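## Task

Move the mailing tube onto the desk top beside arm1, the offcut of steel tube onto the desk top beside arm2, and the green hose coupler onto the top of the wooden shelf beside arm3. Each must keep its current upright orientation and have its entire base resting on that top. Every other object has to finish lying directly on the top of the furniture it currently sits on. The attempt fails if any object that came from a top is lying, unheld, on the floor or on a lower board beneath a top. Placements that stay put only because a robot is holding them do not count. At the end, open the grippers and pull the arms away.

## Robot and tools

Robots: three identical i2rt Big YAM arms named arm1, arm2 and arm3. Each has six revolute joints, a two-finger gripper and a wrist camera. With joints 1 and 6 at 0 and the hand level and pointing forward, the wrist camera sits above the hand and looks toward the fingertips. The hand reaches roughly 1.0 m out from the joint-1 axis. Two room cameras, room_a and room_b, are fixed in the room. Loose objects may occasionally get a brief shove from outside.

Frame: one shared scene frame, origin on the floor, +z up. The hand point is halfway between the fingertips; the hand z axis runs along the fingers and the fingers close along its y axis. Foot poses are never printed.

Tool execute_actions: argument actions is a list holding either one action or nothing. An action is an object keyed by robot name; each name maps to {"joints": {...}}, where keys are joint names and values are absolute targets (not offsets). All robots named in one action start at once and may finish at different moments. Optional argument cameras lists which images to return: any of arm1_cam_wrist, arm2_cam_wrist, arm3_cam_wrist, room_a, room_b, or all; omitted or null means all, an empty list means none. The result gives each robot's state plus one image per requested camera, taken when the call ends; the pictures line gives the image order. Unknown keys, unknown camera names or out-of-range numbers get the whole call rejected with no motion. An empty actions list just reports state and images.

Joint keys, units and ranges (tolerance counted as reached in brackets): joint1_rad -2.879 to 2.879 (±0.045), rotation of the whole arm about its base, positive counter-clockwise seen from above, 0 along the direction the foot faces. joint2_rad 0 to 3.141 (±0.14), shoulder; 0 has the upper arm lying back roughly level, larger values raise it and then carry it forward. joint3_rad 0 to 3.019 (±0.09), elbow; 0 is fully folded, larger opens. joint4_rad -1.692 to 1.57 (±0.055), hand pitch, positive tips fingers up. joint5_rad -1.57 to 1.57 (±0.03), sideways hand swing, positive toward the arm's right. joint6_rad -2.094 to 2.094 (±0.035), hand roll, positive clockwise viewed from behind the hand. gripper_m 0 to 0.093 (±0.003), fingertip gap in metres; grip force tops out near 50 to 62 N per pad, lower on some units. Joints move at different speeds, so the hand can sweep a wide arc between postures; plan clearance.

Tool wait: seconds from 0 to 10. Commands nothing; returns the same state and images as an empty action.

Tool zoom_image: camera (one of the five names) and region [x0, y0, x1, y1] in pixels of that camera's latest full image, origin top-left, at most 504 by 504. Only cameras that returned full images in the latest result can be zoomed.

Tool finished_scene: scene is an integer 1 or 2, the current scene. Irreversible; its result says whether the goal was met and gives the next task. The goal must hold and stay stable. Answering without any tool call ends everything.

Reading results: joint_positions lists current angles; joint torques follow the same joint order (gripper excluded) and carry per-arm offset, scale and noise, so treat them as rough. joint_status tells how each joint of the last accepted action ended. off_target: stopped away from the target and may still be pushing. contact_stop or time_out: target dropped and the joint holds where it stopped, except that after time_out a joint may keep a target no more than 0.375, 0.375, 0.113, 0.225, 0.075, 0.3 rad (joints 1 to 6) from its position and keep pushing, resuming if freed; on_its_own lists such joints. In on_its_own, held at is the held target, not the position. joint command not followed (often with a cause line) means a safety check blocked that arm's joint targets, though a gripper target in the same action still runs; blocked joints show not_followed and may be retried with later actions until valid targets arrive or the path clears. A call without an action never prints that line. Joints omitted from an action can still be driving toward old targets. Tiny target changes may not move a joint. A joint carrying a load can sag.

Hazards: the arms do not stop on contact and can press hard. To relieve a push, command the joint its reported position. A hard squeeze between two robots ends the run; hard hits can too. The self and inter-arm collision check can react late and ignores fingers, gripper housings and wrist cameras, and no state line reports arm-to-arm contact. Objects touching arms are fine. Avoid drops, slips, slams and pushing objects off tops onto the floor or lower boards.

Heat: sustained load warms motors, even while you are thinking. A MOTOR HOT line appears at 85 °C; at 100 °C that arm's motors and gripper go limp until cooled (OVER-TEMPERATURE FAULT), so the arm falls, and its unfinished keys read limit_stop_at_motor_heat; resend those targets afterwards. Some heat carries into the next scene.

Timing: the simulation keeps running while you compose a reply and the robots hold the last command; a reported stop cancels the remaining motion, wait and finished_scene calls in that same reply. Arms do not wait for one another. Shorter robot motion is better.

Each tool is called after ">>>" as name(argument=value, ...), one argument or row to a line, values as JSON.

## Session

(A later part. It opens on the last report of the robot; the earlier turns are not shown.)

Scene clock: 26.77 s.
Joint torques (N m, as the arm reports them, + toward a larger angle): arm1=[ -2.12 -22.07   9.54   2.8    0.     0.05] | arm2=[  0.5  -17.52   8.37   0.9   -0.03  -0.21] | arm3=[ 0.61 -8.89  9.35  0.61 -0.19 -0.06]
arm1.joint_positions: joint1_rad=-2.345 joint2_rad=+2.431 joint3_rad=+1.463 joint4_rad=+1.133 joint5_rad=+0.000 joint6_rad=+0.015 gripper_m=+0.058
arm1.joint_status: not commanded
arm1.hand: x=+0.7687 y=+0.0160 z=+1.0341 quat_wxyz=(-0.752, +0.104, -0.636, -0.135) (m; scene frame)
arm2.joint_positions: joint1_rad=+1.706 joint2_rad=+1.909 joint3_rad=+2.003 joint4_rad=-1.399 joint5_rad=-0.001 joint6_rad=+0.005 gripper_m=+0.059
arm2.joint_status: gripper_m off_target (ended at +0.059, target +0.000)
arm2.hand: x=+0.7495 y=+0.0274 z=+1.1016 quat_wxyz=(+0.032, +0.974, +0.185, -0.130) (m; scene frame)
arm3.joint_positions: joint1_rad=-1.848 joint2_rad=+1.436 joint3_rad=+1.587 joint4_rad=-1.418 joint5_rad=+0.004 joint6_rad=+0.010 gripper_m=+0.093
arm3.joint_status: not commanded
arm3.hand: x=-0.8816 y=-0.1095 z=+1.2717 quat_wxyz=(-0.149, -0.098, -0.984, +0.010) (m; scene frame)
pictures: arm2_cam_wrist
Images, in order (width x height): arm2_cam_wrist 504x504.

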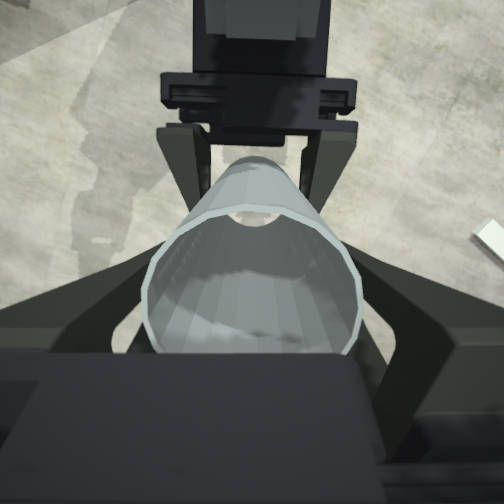

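>>> execute_actions(
  actions=[
    {"arm2":{"joints":{"joint2_rad":1.885,"joint3_rad":2.03}},"arm1":{"joints":{"joint2_rad":2.43,"joint4_rad":1.135,"gripper_m":0.093}}},
  ],
  cameras=[],
)

>>> execute_actions(
  actions=[
    {"arm1":{"joints":{"joint2_rad":2.29,"joint3_rad":1.0,"joint4_rad":1.47}}},
  ],
  cameras=["arm1_cam_wrist"],
)

>>> execute_actions(
  actions=[
    {"arm2":{"joints":{"joint1_rad":0.1,"joint2_rad":1.89,"joint3_rad":1.72,"joint4_rad":-1.09}},"arm1":{"joints":{"joint1_rad":-1.95}}},
  ],
  cameras=["arm1_cam_wrist","arm2_cam_wrist","room_a"],
)

Scene clock: 27.70 s.
Joint torques (N m, as the arm reports them, + toward a larger angle): arm1=[ -1.98 -20.26   9.66   1.95  -0.01   0.06] | arm2=[  0.4  -20.49  10.85   0.91  -0.04  -0.21] | arm3=[ 0.73 -8.79  9.39  0.69 -0.18 -0.02]
arm1.joint_positions: joint1_rad=-2.345 joint2_rad=+2.435 joint3_rad=+1.463 joint4_rad=+1.133 joint5_rad=+0.000 joint6_rad=+0.015 gripper_m=+0.093
arm1.joint_status: all done
arm1.hand: x=+0.7684 y=+0.0159 z=+1.0310 quat_wxyz=(-0.751, +0.104, -0.638, -0.135) (m; scene frame)
arm2.joint_positions: joint1_rad=+1.706 joint2_rad=+1.909 joint3_rad=+2.003 joint4_rad=-1.399 joint5_rad=-0.001 joint6_rad=+0.005 gripper_m=+0.059
arm2.joint_status: all done
arm2.hand: x=+0.7495 y=+0.0274 z=+1.1016 quat_wxyz=(+0.032, +0.974, +0.185, -0.130) (m; scene frame)
arm3.joint_positions: joint1_rad=-1.848 joint2_rad=+1.436 joint3_rad=+1.587 joint4_rad=-1.418 joint5_rad=+0.004 joint6_rad=+0.010 gripper_m=+0.093
arm3.joint_status: not commanded
arm3.hand: x=-0.8816 y=-0.1095 z=+1.2717 quat_wxyz=(-0.149, -0.098, -0.984, +0.010) (m; scene frame)
pictures: none
No camera images: the call's "cameras" was empty. Leave "cameras" out to get every camera's image.

Scene clock: 28.97 s.
Joint torques (N m, as the arm reports them, + toward a larger angle): arm1=[ -1.89 -16.57   4.08   2.67   0.03   0.09] | arm2=[  0.41 -20.41  10.76   0.93  -0.05  -0.21] | arm3=[ 0.94 -9.27  9.48  0.6  -0.19 -0.05]
arm1.joint_positions: joint1_rad=-2.345 joint2_rad=+2.296 joint3_rad=+1.000 joint4_rad=+1.446 joint5_rad=+0.000 joint6_rad=+0.015 gripper_m=+0.093
arm1.joint_status: all done
arm1.hand: x=+0.6352 y=-0.0313 z=+1.0196 quat_wxyz=(-0.747, +0.105, -0.642, -0.135) (m; scene frame)
arm2.joint_positions: joint1_rad=+1.706 joint2_rad=+1.909 joint3_rad=+2.003 joint4_rad=-1.399 joint5_rad=-0.001 joint6_rad=+0.005 gripper_m=+0.059
arm2.joint_status: not commanded
arm2.hand: x=+0.7495 y=+0.0274 z=+1.1016 quat_wxyz=(+0.032, +0.974, +0.185, -0.130) (m; scene frame)
arm3.joint_positions: joint1_rad=-1.848 joint2_rad=+1.436 joint3_rad=+1.587 joint4_rad=-1.418 joint5_rad=+0.004 joint6_rad=+0.010 gripper_m=+0.093
arm3.joint_status: not commanded
arm3.hand: x=-0.8816 y=-0.1095 z=+1.2717 quat_wxyz=(-0.149, -0.098, -0.984, +0.010) (m; scene frame)
pictures: arm1_cam_wrist
Images, in order (width x height): arm1_cam_wrist 504x504.

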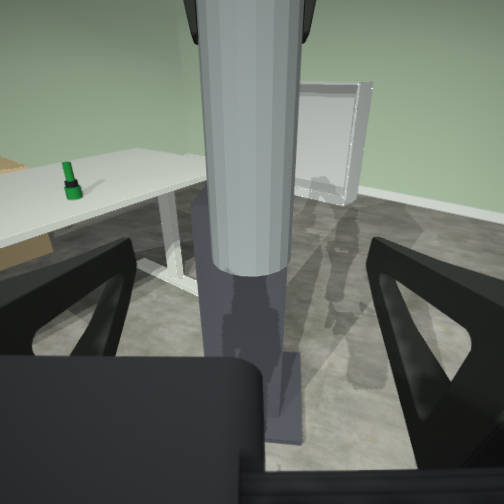

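Scene clock: 31.03 s.
Joint torques (N m, as the arm reports them, + toward a larger angle): arm1=[ -2.02 -16.7    3.93   2.85   0.11   0.07] | arm2=[  1.63 -21.22   9.53   0.48  -0.15  -0.21] | arm3=[ 0.79 -9.33  9.43  0.77 -0.2  -0.03]
arm1.joint_positions: joint1_rad=-1.949 joint2_rad=+2.296 joint3_rad=+1.000 joint4_rad=+1.446 joint5_rad=-0.002 joint6_rad=+0.015 gripper_m=+0.093
arm1.joint_status: all done
arm1.hand: x=+0.4997 y=+0.1955 z=+1.0196 quat_wxyz=(-0.706, +0.231, -0.608, -0.279) (m; scene frame)
arm2.joint_positions: joint1_rad=+0.094 joint2_rad=+1.920 joint3_rad=+1.708 joint4_rad=-1.088 joint5_rad=+0.001 joint6_rad=+0.005 gripper_m=+0.059
arm2.joint_status: all done
arm2.hand: x=+1.1401 y=+0.8876 z=+0.9739 quat_wxyz=(-0.074, +0.808, -0.574, -0.106) (m; scene frame)
arm3.joint_positions: joint1_rad=-1.848 joint2_rad=+1.436 joint3_rad=+1.587 joint4_rad=-1.418 joint5_rad=+0.004 joint6_rad=+0.010 gripper_m=+0.093
arm3.joint_status: not commanded
arm3.hand: x=-0.8816 y=-0.1095 z=+1.2717 quat_wxyz=(-0.149, -0.098, -0.984, +0.010) (m; scene frame)
pictures: arm1_cam_wrist, arm2_cam_wrist, room_a
Images, in order (width x height): arm1_cam_wrist 504x504, arm2_cam_wrist 504x504, room_a 504x504.

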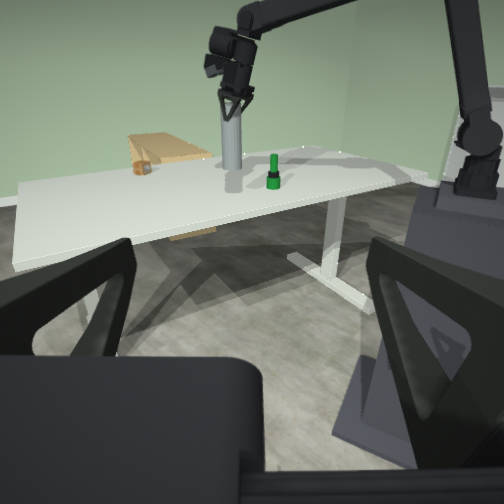

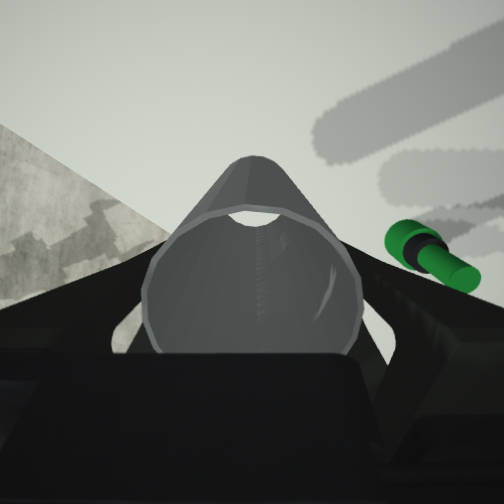

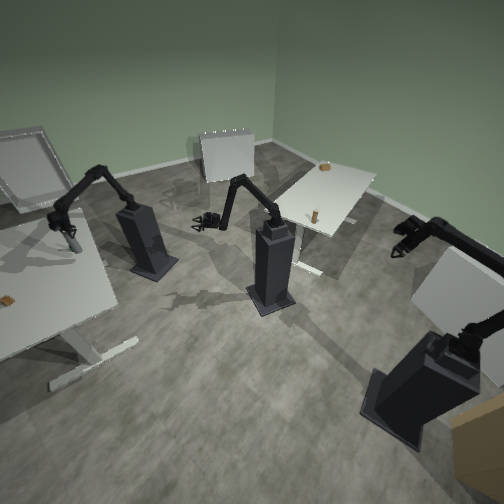

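>>> execute_actions(
  actions=[
    {"arm2":{"joints":{"joint2_rad":1.99,"joint3_rad":1.545,"joint4_rad":-0.82}}},
  ],
  cameras=["arm1_cam_wrist"],
)

>>> zoom_image(
  camera="arm1_cam_wrist",
  region=[190, 100, 310, 220],
)

Scene clock: 32.30 s.
Joint torques (N m, as the arm reports them, + toward a larger angle): arm1=[ -2.37 -15.63   3.79   2.58   0.08   0.1 ] | arm2=[  1.57 -19.55   8.92   1.15  -0.15  -0.21] | arm3=[ 0.31 -9.43  9.42  0.66 -0.16 -0.04]
arm1.joint_positions: joint1_rad=-1.949 joint2_rad=+2.296 joint3_rad=+1.000 joint4_rad=+1.446 joint5_rad=-0.002 joint6_rad=+0.015 gripper_m=+0.093
arm1.joint_status: not commanded
arm1.hand: x=+0.4997 y=+0.1955 z=+1.0196 quat_wxyz=(-0.706, +0.231, -0.608, -0.279) (m; scene frame)
arm2.joint_positions: joint1_rad=+0.095 joint2_rad=+1.996 joint3_rad=+1.532 joint4_rad=-0.836 joint5_rad=+0.001 joint6_rad=+0.005 gripper_m=+0.059
arm2.joint_status: all done
arm2.hand: x=+1.1423 y=+0.8793 z=+0.8676 quat_wxyz=(-0.073, +0.809, -0.574, -0.106) (m; scene frame)
arm3.joint_positions: joint1_rad=-1.848 joint2_rad=+1.436 joint3_rad=+1.587 joint4_rad=-1.418 joint5_rad=+0.004 joint6_rad=+0.010 gripper_m=+0.093
arm3.joint_status: not commanded
arm3.hand: x=-0.8816 y=-0.1095 z=+1.2717 quat_wxyz=(-0.149, -0.098, -0.984, +0.010) (m; scene frame)
pictures: arm1_cam_wrist
Images, in order (width x height): arm1_cam_wrist 504x504.

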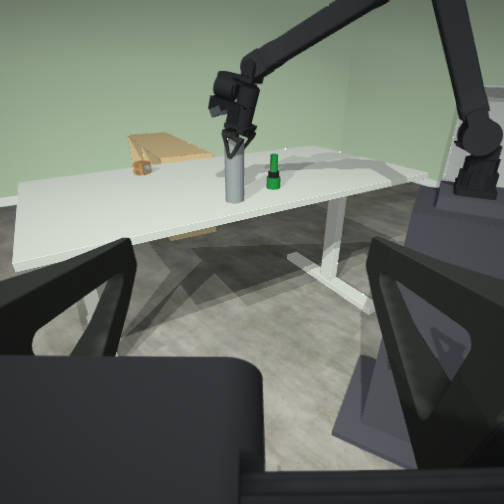

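Region (190, 100, 310, 220) of arm1_cam_wrist's 504x504 image, scaled by 4.200, with more detail than that image has.

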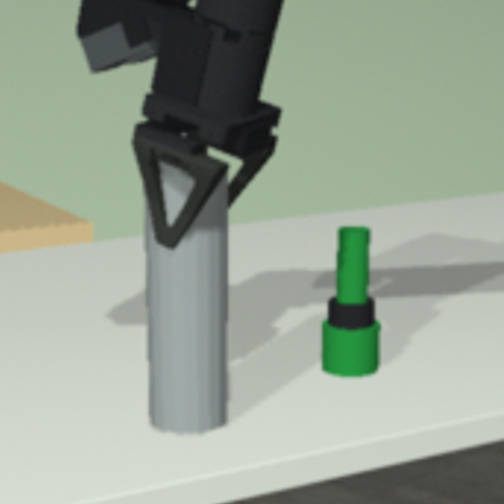

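>>> execute_actions(
  actions=[
    {"arm2":{"joints":{"joint2_rad":2.03,"joint3_rad":1.52,"joint4_rad":-0.79}}},
  ],
  cameras=["arm1_cam_wrist","arm2_cam_wrist"],
)

>>> zoom_image(
  camera="arm1_cam_wrist",
  region=[190, 100, 310, 220],
)

Scene clock: 32.97 s.
Joint torques (N m, as the arm reports them, + toward a larger angle): arm1=[ -1.94 -16.57   3.91   2.66   0.11   0.08] | arm2=[  1.6  -16.54   7.85   1.27  -0.16  -0.21] | arm3=[ 1.   -8.8   9.43  0.72 -0.17 -0.05]
arm1.joint_positions: joint1_rad=-1.949 joint2_rad=+2.296 joint3_rad=+1.000 joint4_rad=+1.446 joint5_rad=-0.002 joint6_rad=+0.015 gripper_m=+0.093
arm1.joint_status: not commanded
arm1.hand: x=+0.4997 y=+0.1955 z=+1.0196 quat_wxyz=(-0.706, +0.231, -0.608, -0.279) (m; scene frame)
arm2.joint_positions: joint1_rad=+0.095 joint2_rad=+1.998 joint3_rad=+1.524 joint4_rad=-0.807 joint5_rad=+0.001 joint6_rad=+0.005 gripper_m=+0.059
arm2.joint_status: all done
arm2.hand: x=+1.1412 y=+0.8823 z=+0.8648 quat_wxyz=(-0.079, +0.808, -0.573, -0.114) (m; scene frame)
arm3.joint_positions: joint1_rad=-1.848 joint2_rad=+1.436 joint3_rad=+1.587 joint4_rad=-1.418 joint5_rad=+0.004 joint6_rad=+0.010 gripper_m=+0.093
arm3.joint_status: not commanded
arm3.hand: x=-0.8816 y=-0.1095 z=+1.2717 quat_wxyz=(-0.149, -0.098, -0.984, +0.010) (m; scene frame)
pictures: arm1_cam_wrist, arm2_cam_wrist
Images, in order (width x height): arm1_cam_wrist 504x504, arm2_cam_wrist 504x504.

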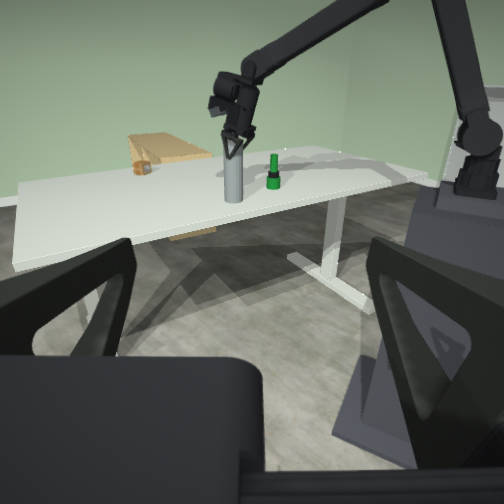

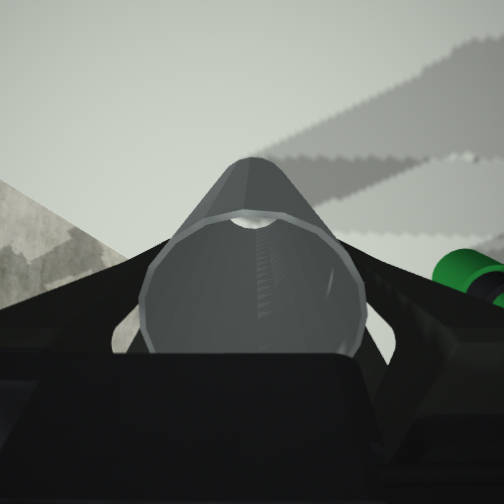

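Region (190, 100, 310, 220) of arm1_cam_wrist's 504x504 image, scaled by 4.200, with more detail than that image has.

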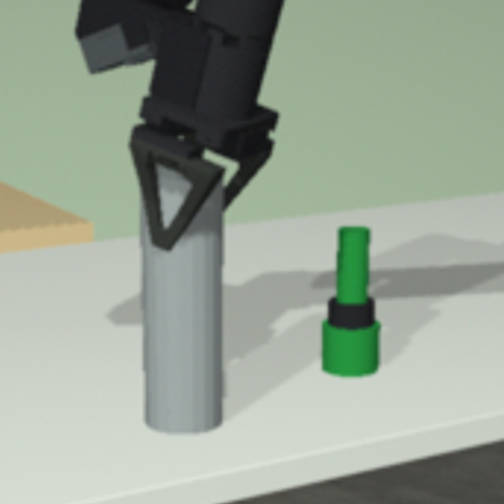

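>>> execute_actions(
  actions=[
    {"arm2":{"joints":{"joint3_rad":1.485}}},
  ],
  cameras=["arm2_cam_wrist"],
)

Scene clock: 33.63 s.
Joint torques (N m, as the arm reports them, + toward a larger angle): arm1=[ -2.4  -15.95   3.87   2.75   0.1    0.1 ] | arm2=[  1.48 -16.67   5.97   0.75  -0.14  -0.21] | arm3=[ 1.3  -9.2   9.33  0.7  -0.2  -0.03]
arm1.joint_positions: joint1_rad=-1.949 joint2_rad=+2.296 joint3_rad=+1.000 joint4_rad=+1.446 joint5_rad=-0.002 joint6_rad=+0.015 gripper_m=+0.093
arm1.joint_status: not commanded
arm1.hand: x=+0.4997 y=+0.1955 z=+1.0196 quat_wxyz=(-0.706, +0.231, -0.608, -0.279) (m; scene frame)
arm2.joint_positions: joint1_rad=+0.095 joint2_rad=+1.998 joint3_rad=+1.516 joint4_rad=-0.794 joint5_rad=+0.001 joint6_rad=+0.005 gripper_m=+0.059
arm2.joint_status: all done
arm2.hand: x=+1.1412 y=+0.8823 z=+0.8626 quat_wxyz=(-0.080, +0.807, -0.573, -0.116) (m; scene frame)
arm3.joint_positions: joint1_rad=-1.848 joint2_rad=+1.436 joint3_rad=+1.587 joint4_rad=-1.418 joint5_rad=+0.004 joint6_rad=+0.010 gripper_m=+0.093
arm3.joint_status: not commanded
arm3.hand: x=-0.8816 y=-0.1095 z=+1.2717 quat_wxyz=(-0.149, -0.098, -0.984, +0.010) (m; scene frame)
pictures: arm2_cam_wrist
Images, in order (width x height): arm2_cam_wrist 504x504.

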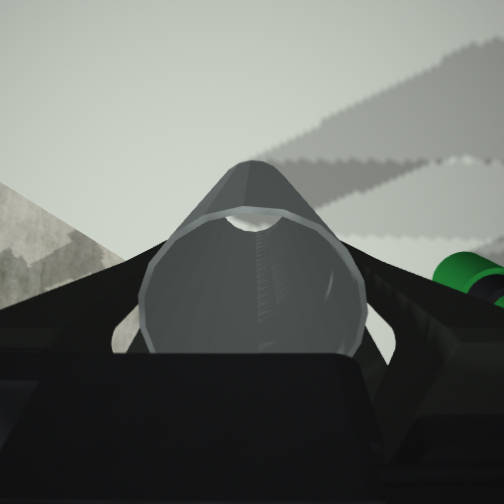

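>>> execute_actions(
  actions=[
    {"arm2":{"joints":{"joint2_rad":2.0,"joint3_rad":1.525,"gripper_m":0.093}}},
  ],
  cameras=[],
)

>>> execute_actions(
  actions=[
    {"arm2":{"joints":{"joint2_rad":1.83,"joint3_rad":1.58,"joint4_rad":-1.03}}},
  ],
  cameras=["arm1_cam_wrist"],
)

>>> execute_actions(
  actions=[
    {"arm2":{"joints":{"joint1_rad":-0.215,"joint2_rad":1.82,"joint3_rad":1.43,"joint4_rad":-0.89,"gripper_m":0.07}}},
  ],
  cameras=["arm1_cam_wrist","arm2_cam_wrist"],
)

Scene clock: 34.63 s.
Joint torques (N m, as the arm reports them, + toward a larger angle): arm1=[ -2.17 -16.48   3.89   2.66   0.1    0.1 ] | arm2=[  1.64 -18.57   8.67   0.74  -0.14  -0.21] | arm3=[ 0.49 -9.51  9.46  0.7  -0.2  -0.03]
arm1.joint_positions: joint1_rad=-1.949 joint2_rad=+2.296 joint3_rad=+1.000 joint4_rad=+1.446 joint5_rad=-0.002 joint6_rad=+0.015 gripper_m=+0.093
arm1.joint_status: not commanded
arm1.hand: x=+0.4997 y=+0.1955 z=+1.0196 quat_wxyz=(-0.706, +0.231, -0.608, -0.279) (m; scene frame)
arm2.joint_positions: joint1_rad=+0.095 joint2_rad=+1.996 joint3_rad=+1.516 joint4_rad=-0.794 joint5_rad=+0.001 joint6_rad=+0.005 gripper_m=+0.093
arm2.joint_status: all done
arm2.hand: x=+1.1411 y=+0.8825 z=+0.8636 quat_wxyz=(-0.081, +0.807, -0.573, -0.117) (m; scene frame)
arm3.joint_positions: joint1_rad=-1.848 joint2_rad=+1.436 joint3_rad=+1.587 joint4_rad=-1.418 joint5_rad=+0.004 joint6_rad=+0.010 gripper_m=+0.093
arm3.joint_status: not commanded
arm3.hand: x=-0.8816 y=-0.1095 z=+1.2717 quat_wxyz=(-0.149, -0.098, -0.984, +0.010) (m; scene frame)
pictures: none
No camera images: the call's "cameras" was empty. Leave "cameras" out to get every camera's image.

Scene clock: 35.73 s.
Joint torques (N m, as the arm reports them, + toward a larger angle): arm1=[ -2.   -16.45   3.94   2.58   0.1    0.09] | arm2=[  1.53 -15.07  10.54   0.33  -0.15  -0.21] | arm3=[ 0.9  -9.55  9.33  0.72 -0.19 -0.02]
arm1.joint_positions: joint1_rad=-1.949 joint2_rad=+2.296 joint3_rad=+1.000 joint4_rad=+1.446 joint5_rad=-0.002 joint6_rad=+0.015 gripper_m=+0.093
arm1.joint_status: not commanded
arm1.hand: x=+0.4997 y=+0.1955 z=+1.0196 quat_wxyz=(-0.706, +0.231, -0.608, -0.279) (m; scene frame)
arm2.joint_positions: joint1_rad=+0.095 joint2_rad=+1.803 joint3_rad=+1.553 joint4_rad=-1.022 joint5_rad=+0.001 joint6_rad=+0.005 gripper_m=+0.093
arm2.joint_status: all done
arm2.hand: x=+1.1520 y=+0.8530 z=+0.9821 quat_wxyz=(-0.082, +0.807, -0.573, -0.118) (m; scene frame)
arm3.joint_positions: joint1_rad=-1.848 joint2_rad=+1.436 joint3_rad=+1.587 joint4_rad=-1.418 joint5_rad=+0.004 joint6_rad=+0.010 gripper_m=+0.093
arm3.joint_status: not commanded
arm3.hand: x=-0.8816 y=-0.1095 z=+1.2717 quat_wxyz=(-0.149, -0.098, -0.984, +0.010) (m; scene frame)
pictures: arm1_cam_wrist
Images, in order (width x height): arm1_cam_wrist 504x504.

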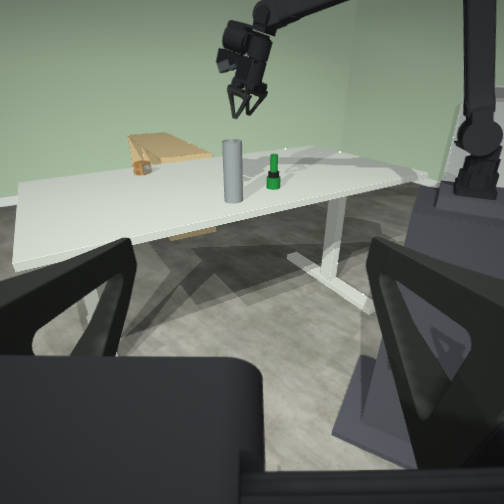

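Scene clock: 37.13 s.
Joint torques (N m, as the arm reports them, + toward a larger angle): arm1=[ -1.72 -16.41   3.89   2.71   0.12   0.08] | arm2=[  0.84 -15.57   8.27   0.95  -0.14  -0.22] | arm3=[ 0.72 -9.24  9.47  0.66 -0.18 -0.04]
arm1.joint_positions: joint1_rad=-1.949 joint2_rad=+2.296 joint3_rad=+1.000 joint4_rad=+1.446 joint5_rad=-0.002 joint6_rad=+0.015 gripper_m=+0.093
arm1.joint_status: not commanded
arm1.hand: x=+0.4997 y=+0.1955 z=+1.0196 quat_wxyz=(-0.706, +0.231, -0.608, -0.279) (m; scene frame)
arm2.joint_positions: joint1_rad=-0.212 joint2_rad=+1.803 joint3_rad=+1.433 joint4_rad=-0.899 joint5_rad=+0.001 joint6_rad=+0.005 gripper_m=+0.070
arm2.joint_status: all done
arm2.hand: x=+1.3382 y=+0.8740 z=+0.9383 quat_wxyz=(-0.100, +0.710, -0.689, -0.103) (m; scene frame)
arm3.joint_positions: joint1_rad=-1.848 joint2_rad=+1.436 joint3_rad=+1.587 joint4_rad=-1.418 joint5_rad=+0.004 joint6_rad=+0.010 gripper_m=+0.093
arm3.joint_status: not commanded
arm3.hand: x=-0.8816 y=-0.1095 z=+1.2717 quat_wxyz=(-0.149, -0.098, -0.984, +0.010) (m; scene frame)
pictures: arm1_cam_wrist, arm2_cam_wrist
Images, in order (width x height): arm1_cam_wrist 504x504, arm2_cam_wrist 504x504.

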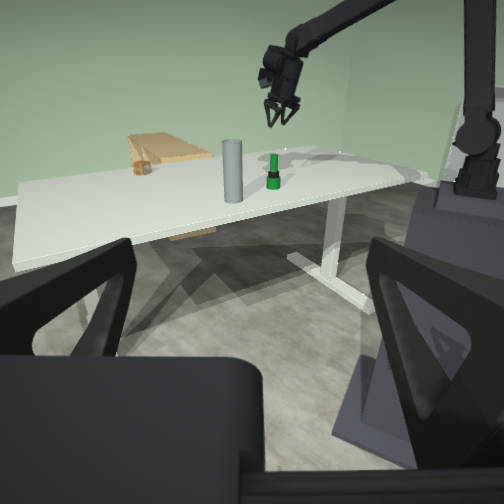

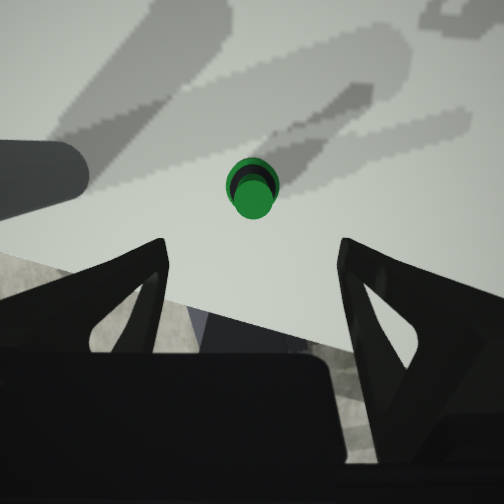

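>>> execute_actions(
  actions=[
    {"arm2":{"joints":{"joint2_rad":1.993,"joint3_rad":1.325,"joint4_rad":-0.615}}},
  ],
  cameras=["arm1_cam_wrist","arm2_cam_wrist"],
)

>>> zoom_image(
  camera="arm1_cam_wrist",
  region=[235, 120, 315, 200],
)

Scene clock: 38.40 s.
Joint torques (N m, as the arm reports them, + toward a larger angle): arm1=[ -1.45 -16.76   3.89   2.59   0.11   0.09] | arm2=[  0.68 -18.22   7.84   0.9   -0.15  -0.22] | arm3=[ 0.68 -9.39  9.41  0.78 -0.18 -0.04]
arm1.joint_positions: joint1_rad=-1.949 joint2_rad=+2.296 joint3_rad=+1.000 joint4_rad=+1.446 joint5_rad=-0.002 joint6_rad=+0.015 gripper_m=+0.093
arm1.joint_status: not commanded
arm1.hand: x=+0.4997 y=+0.1955 z=+1.0196 quat_wxyz=(-0.706, +0.231, -0.608, -0.279) (m; scene frame)
arm2.joint_positions: joint1_rad=-0.212 joint2_rad=+1.998 joint3_rad=+1.316 joint4_rad=-0.625 joint5_rad=+0.001 joint6_rad=+0.005 gripper_m=+0.070
arm2.joint_status: all done
arm2.hand: x=+1.3385 y=+0.8692 z=+0.7969 quat_wxyz=(-0.087, +0.712, -0.691, -0.089) (m; scene frame)
arm3.joint_positions: joint1_rad=-1.848 joint2_rad=+1.436 joint3_rad=+1.587 joint4_rad=-1.418 joint5_rad=+0.004 joint6_rad=+0.010 gripper_m=+0.093
arm3.joint_status: not commanded
arm3.hand: x=-0.8816 y=-0.1095 z=+1.2717 quat_wxyz=(-0.149, -0.098, -0.984, +0.010) (m; scene frame)
pictures: arm1_cam_wrist, arm2_cam_wrist
Images, in order (width x height): arm1_cam_wrist 504x504, arm2_cam_wrist 504x504.

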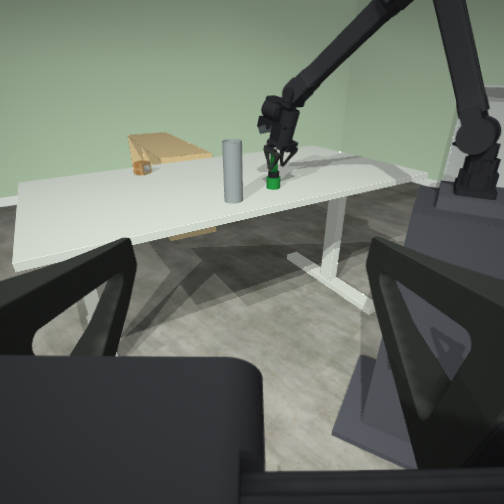

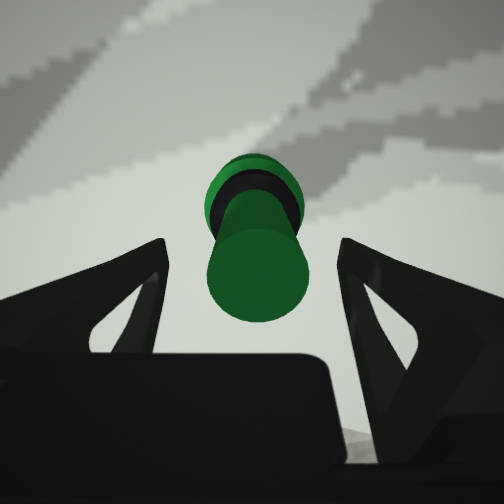

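Region (235, 120, 315, 200) of arm1_cam_wrist's 504x504 image, scaled by 6.300, with more detail than that image has.

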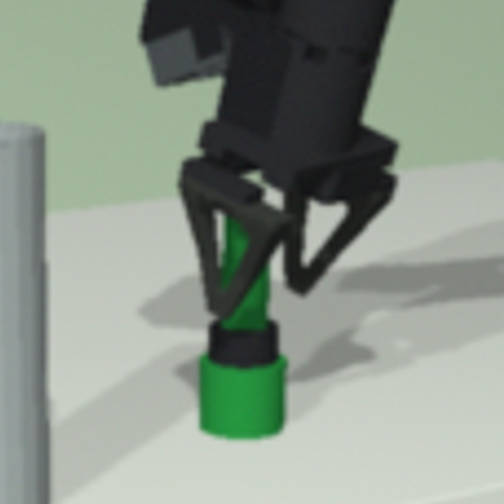

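>>> execute_actions(
  actions=[
    {"arm2":{"joints":{"joint4_rad":-0.575}},"arm1":{"joints":{"joint1_rad":-2.345}}},
  ],
  cameras=[],
)

>>> execute_actions(
  actions=[
    {"arm2":{"joints":{"gripper_m":0}}},
  ],
  cameras=["arm2_cam_wrist"],
)

>>> execute_actions(
  actions=[
    {"arm2":{"joints":{"joint2_rad":1.65,"joint3_rad":1.55,"joint4_rad":-1.15}}},
  ],
  cameras=["arm2_cam_wrist"],
)

Scene clock: 39.90 s.
Joint torques (N m, as the arm reports them, + toward a larger angle): arm1=[ -1.79 -16.21   3.86   2.63  -0.04   0.07] | arm2=[  0.84 -18.25   7.83   1.02  -0.15  -0.21] | arm3=[ 0.87 -9.15  9.43  0.69 -0.19 -0.02]
arm1.joint_positions: joint1_rad=-2.347 joint2_rad=+2.296 joint3_rad=+1.000 joint4_rad=+1.446 joint5_rad=+0.001 joint6_rad=+0.015 gripper_m=+0.093
arm1.joint_status: all done
arm1.hand: x=+0.6357 y=-0.0327 z=+1.0196 quat_wxyz=(-0.748, +0.104, -0.642, -0.134) (m; scene frame)
arm2.joint_positions: joint1_rad=-0.212 joint2_rad=+1.998 joint3_rad=+1.316 joint4_rad=-0.586 joint5_rad=+0.001 joint6_rad=+0.005 gripper_m=+0.070
arm2.joint_status: all done
arm2.hand: x=+1.3381 y=+0.8786 z=+0.7995 quat_wxyz=(-0.101, +0.710, -0.689, -0.104) (m; scene frame)
arm3.joint_positions: joint1_rad=-1.848 joint2_rad=+1.436 joint3_rad=+1.587 joint4_rad=-1.418 joint5_rad=+0.004 joint6_rad=+0.010 gripper_m=+0.093
arm3.joint_status: not commanded
arm3.hand: x=-0.8816 y=-0.1095 z=+1.2717 quat_wxyz=(-0.149, -0.098, -0.984, +0.010) (m; scene frame)
pictures: none
No camera images: the call's "cameras" was empty. Leave "cameras" out to get every camera's image.

Scene clock: 40.57 s.
Joint torques (N m, as the arm reports them, + toward a larger angle): arm1=[ -1.74 -15.74   3.97   2.62  -0.05   0.08] | arm2=[  0.79 -18.35   7.82   1.01  -0.13  -0.21] | arm3=[ 0.77 -9.27  9.39  0.61 -0.19 -0.03]
arm1.joint_positions: joint1_rad=-2.347 joint2_rad=+2.296 joint3_rad=+1.000 joint4_rad=+1.446 joint5_rad=+0.001 joint6_rad=+0.015 gripper_m=+0.093
arm1.joint_status: not commanded
arm1.hand: x=+0.6357 y=-0.0327 z=+1.0196 quat_wxyz=(-0.748, +0.104, -0.642, -0.134) (m; scene frame)
arm2.joint_positions: joint1_rad=-0.212 joint2_rad=+1.998 joint3_rad=+1.316 joint4_rad=-0.585 joint5_rad=+0.001 joint6_rad=+0.005 gripper_m=+0.025
arm2.joint_status: gripper_m off_target (ended at +0.025, target +0.000)
arm2.hand: x=+1.3381 y=+0.8786 z=+0.7995 quat_wxyz=(-0.101, +0.710, -0.689, -0.104) (m; scene frame)
arm3.joint_positions: joint1_rad=-1.848 joint2_rad=+1.436 joint3_rad=+1.587 joint4_rad=-1.418 joint5_rad=+0.004 joint6_rad=+0.010 gripper_m=+0.093
arm3.joint_status: not commanded
arm3.hand: x=-0.8816 y=-0.1095 z=+1.2717 quat_wxyz=(-0.149, -0.098, -0.984, +0.010) (m; scene frame)
pictures: arm2_cam_wrist
Images, in order (width x height): arm2_cam_wrist 504x504.

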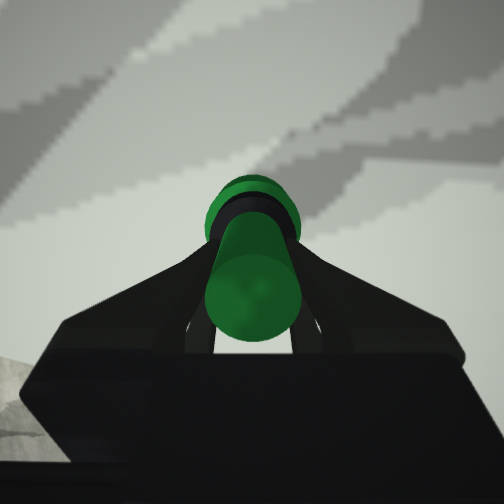

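Scene clock: 42.13 s.
Joint torques (N m, as the arm reports them, + toward a larger angle): arm1=[ -2.3  -16.44   3.91   2.72  -0.06   0.07] | arm2=[  0.78 -14.75   9.46   0.46  -0.13  -0.21] | arm3=[ 0.96 -9.21  9.46  0.7  -0.16 -0.03]
arm1.joint_positions: joint1_rad=-2.347 joint2_rad=+2.296 joint3_rad=+1.000 joint4_rad=+1.446 joint5_rad=+0.001 joint6_rad=+0.015 gripper_m=+0.093
arm1.joint_status: not commanded
arm1.hand: x=+0.6357 y=-0.0327 z=+1.0196 quat_wxyz=(-0.748, +0.104, -0.642, -0.134) (m; scene frame)
arm2.joint_positions: joint1_rad=-0.212 joint2_rad=+1.642 joint3_rad=+1.543 joint4_rad=-1.145 joint5_rad=+0.001 joint6_rad=+0.005 gripper_m=+0.025
arm2.joint_status: all done
arm2.hand: x=+1.3390 y=+0.8471 z=+1.0614 quat_wxyz=(-0.109, +0.709, -0.688, -0.112) (m; scene frame)
arm3.joint_positions: joint1_rad=-1.848 joint2_rad=+1.436 joint3_rad=+1.587 joint4_rad=-1.418 joint5_rad=+0.004 joint6_rad=+0.010 gripper_m=+0.093
arm3.joint_status: not commanded
arm3.hand: x=-0.8816 y=-0.1095 z=+1.2717 quat_wxyz=(-0.149, -0.098, -0.984, +0.010) (m; scene frame)
pictures: arm2_cam_wrist
Images, in order (width x height): arm2_cam_wrist 504x504.

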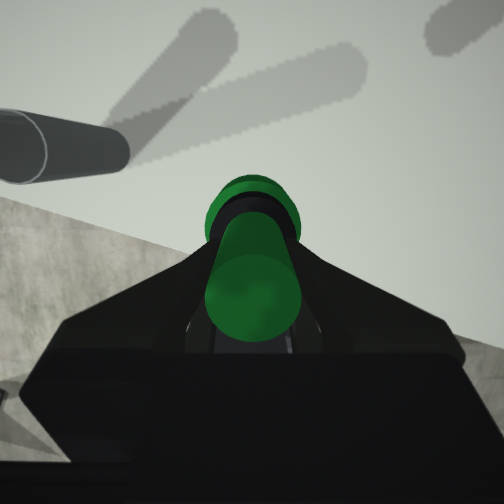

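>>> execute_actions(
  actions=[
    {"arm2":{"joints":{"joint1_rad":1.70,"joint2_rad":1.895,"joint3_rad":2.06,"joint4_rad":-1.395}}},
  ],
  cameras=["arm2_cam_wrist","arm1_cam_wrist"],
)

Scene clock: 44.47 s.
Joint torques (N m, as the arm reports them, + toward a larger angle): arm1=[ -1.82 -16.63   3.87   2.78  -0.03   0.07] | arm2=[  0.72 -20.62  11.09   0.39  -0.02  -0.21] | arm3=[ 0.49 -8.99  9.6   0.75 -0.19 -0.06]
arm1.joint_positions: joint1_rad=-2.347 joint2_rad=+2.296 joint3_rad=+1.000 joint4_rad=+1.446 joint5_rad=+0.001 joint6_rad=+0.015 gripper_m=+0.093
arm1.joint_status: not commanded
arm1.hand: x=+0.6357 y=-0.0327 z=+1.0196 quat_wxyz=(-0.748, +0.104, -0.642, -0.134) (m; scene frame)
arm2.joint_positions: joint1_rad=+1.708 joint2_rad=+1.920 joint3_rad=+2.029 joint4_rad=-1.388 joint5_rad=-0.002 joint6_rad=+0.005 gripper_m=+0.025
arm2.joint_status: all done
arm2.hand: x=+0.7416 y=+0.0228 z=+1.1067 quat_wxyz=(+0.035, +0.972, +0.186, -0.142) (m; scene frame)
arm3.joint_positions: joint1_rad=-1.848 joint2_rad=+1.436 joint3_rad=+1.587 joint4_rad=-1.418 joint5_rad=+0.004 joint6_rad=+0.010 gripper_m=+0.093
arm3.joint_status: not commanded
arm3.hand: x=-0.8816 y=-0.1095 z=+1.2717 quat_wxyz=(-0.149, -0.098, -0.984, +0.010) (m; scene frame)
pictures: arm1_cam_wrist, arm2_cam_wrist
Images, in order (width x height): arm1_cam_wrist 504x504, arm2_cam_wrist 504x504.

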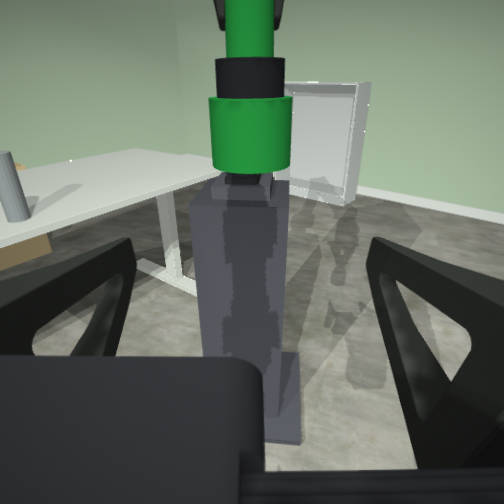

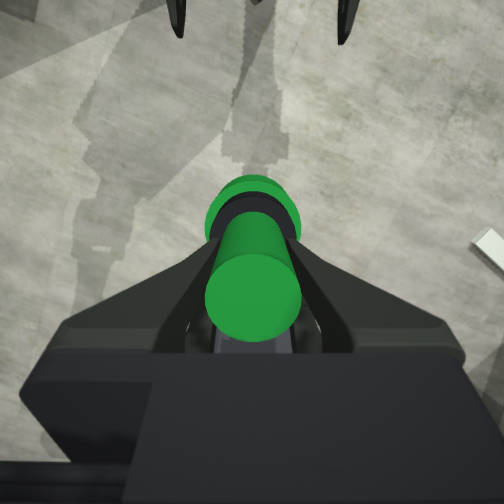

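>>> execute_actions(
  actions=[
    {"arm1":{"joints":{"joint2_rad":2.38,"joint3_rad":1.44,"joint4_rad":1.125}}},
  ],
  cameras=["arm2_cam_wrist","arm1_cam_wrist","room_a"],
)

>>> zoom_image(
  camera="room_a",
  region=[160, 165, 230, 225],
)

Scene clock: 45.93 s.
Joint torques (N m, as the arm reports them, + toward a larger angle): arm1=[ -1.48 -19.26   9.69   1.37  -0.02   0.08] | arm2=[  0.74 -20.67  11.13   0.39  -0.01  -0.2 ] | arm3=[ 0.89 -9.22  9.35  0.73 -0.16 -0.06]
arm1.joint_positions: joint1_rad=-2.347 joint2_rad=+2.395 joint3_rad=+1.408 joint4_rad=+1.135 joint5_rad=+0.001 joint6_rad=+0.015 gripper_m=+0.093
arm1.joint_status: all done
arm1.hand: x=+0.7573 y=+0.0102 z=+1.0372 quat_wxyz=(-0.747, +0.104, -0.643, -0.134) (m; scene frame)
arm2.joint_positions: joint1_rad=+1.708 joint2_rad=+1.920 joint3_rad=+2.029 joint4_rad=-1.388 joint5_rad=-0.002 joint6_rad=+0.005 gripper_m=+0.025
arm2.joint_status: not commanded
arm2.hand: x=+0.7416 y=+0.0228 z=+1.1067 quat_wxyz=(+0.035, +0.972, +0.186, -0.142) (m; scene frame)
arm3.joint_positions: joint1_rad=-1.848 joint2_rad=+1.436 joint3_rad=+1.587 joint4_rad=-1.418 joint5_rad=+0.004 joint6_rad=+0.010 gripper_m=+0.093
arm3.joint_status: not commanded
arm3.hand: x=-0.8816 y=-0.1095 z=+1.2717 quat_wxyz=(-0.149, -0.098, -0.984, +0.010) (m; scene frame)
pictures: arm1_cam_wrist, arm2_cam_wrist, room_a
Images, in order (width x height): arm1_cam_wrist 504x504, arm2_cam_wrist 504x504, room_a 504x504.

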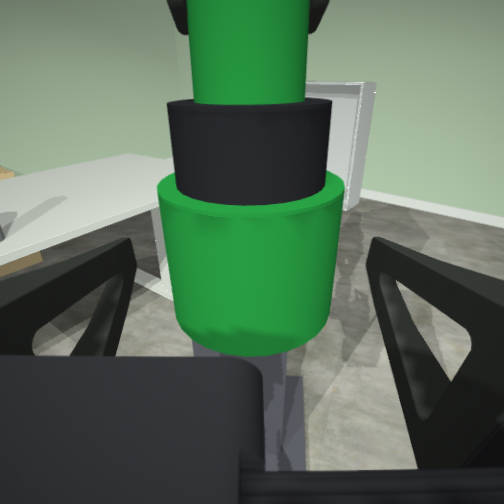

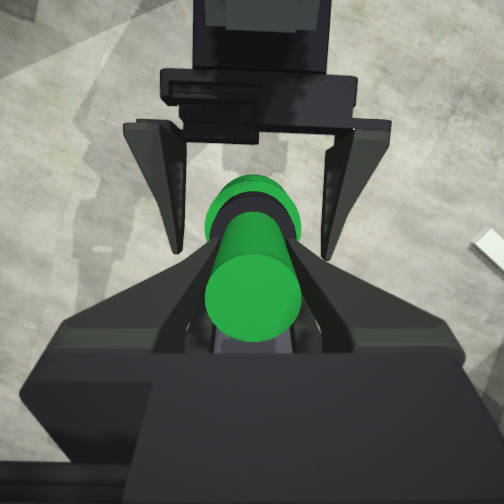

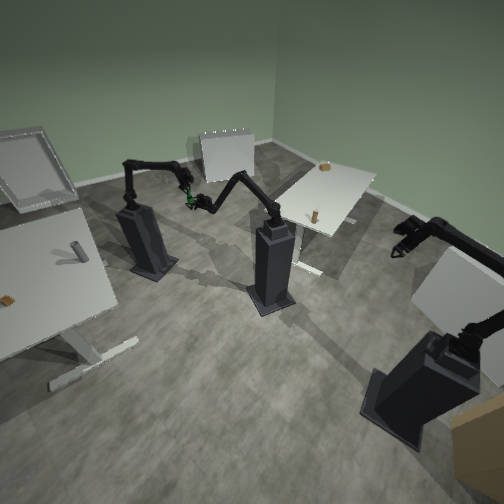

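Region (160, 165, 230, 225) of room_a's 504x504 image, scaled by 7.200, with more detail than that image has; it fills the top 432 rows of this view, and the rest is white.

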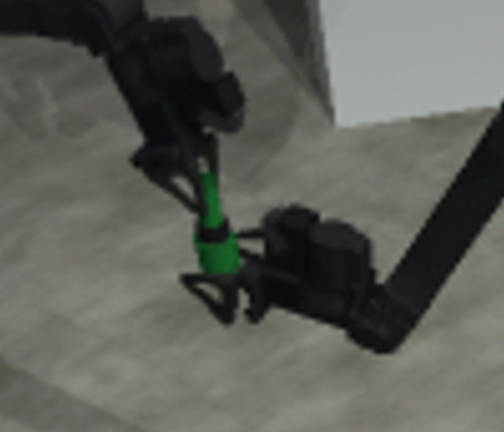

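>>> execute_actions(
  actions=[
    {"arm1":{"joints":{"gripper_m":0}}},
  ],
)

Scene clock: 47.40 s.
Joint torques (N m, as the arm reports them, + toward a larger angle): arm1=[ -2.08 -19.89   9.42   1.53  -0.02   0.06] | arm2=[  0.84 -20.68  11.13   0.4   -0.05  -0.21] | arm3=[ 1.07 -9.    9.33  0.59 -0.2  -0.04]
arm1.joint_positions: joint1_rad=-2.347 joint2_rad=+2.395 joint3_rad=+1.408 joint4_rad=+1.135 joint5_rad=+0.001 joint6_rad=+0.015 gripper_m=+0.048
arm1.joint_status: gripper_m off_target (ended at +0.048, target +0.000)
arm1.hand: x=+0.7573 y=+0.0102 z=+1.0371 quat_wxyz=(-0.747, +0.104, -0.643, -0.134) (m; scene frame)
arm2.joint_positions: joint1_rad=+1.708 joint2_rad=+1.920 joint3_rad=+2.029 joint4_rad=-1.388 joint5_rad=-0.001 joint6_rad=+0.005 gripper_m=+0.025
arm2.joint_status: not commanded
arm2.hand: x=+0.7415 y=+0.0230 z=+1.1067 quat_wxyz=(+0.035, +0.972, +0.186, -0.143) (m; scene frame)
arm3.joint_positions: joint1_rad=-1.848 joint2_rad=+1.436 joint3_rad=+1.587 joint4_rad=-1.418 joint5_rad=+0.004 joint6_rad=+0.010 gripper_m=+0.093
arm3.joint_status: not commanded
arm3.hand: x=-0.8816 y=-0.1095 z=+1.2717 quat_wxyz=(-0.149, -0.098, -0.984, +0.010) (m; scene frame)
pictures: arm1_cam_wrist, arm2_cam_wrist, arm3_cam_wrist, room_a, room_b
Images, in order (width x height): arm1_cam_wrist 504x504, arm2_cam_wrist 504x504, arm3_cam_wrist 504x504, room_a 504x504, room_b 504x504.

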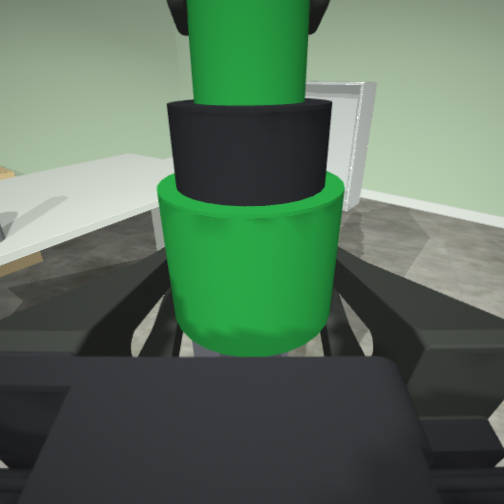

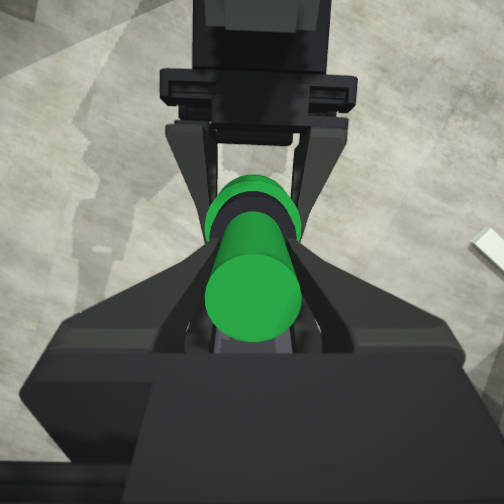

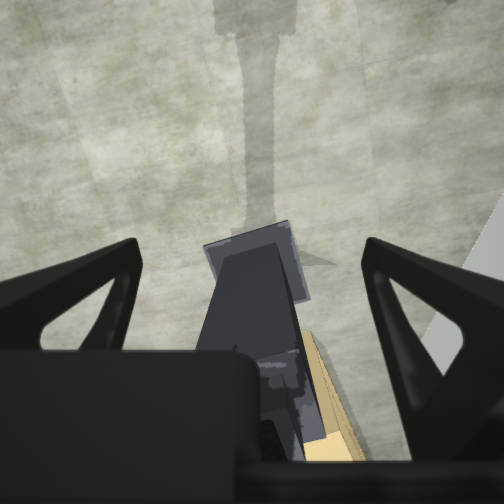

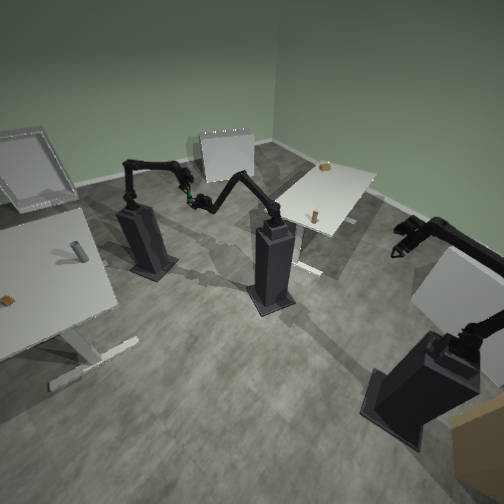

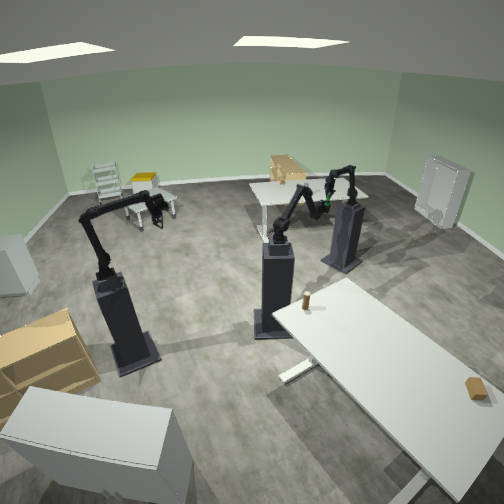

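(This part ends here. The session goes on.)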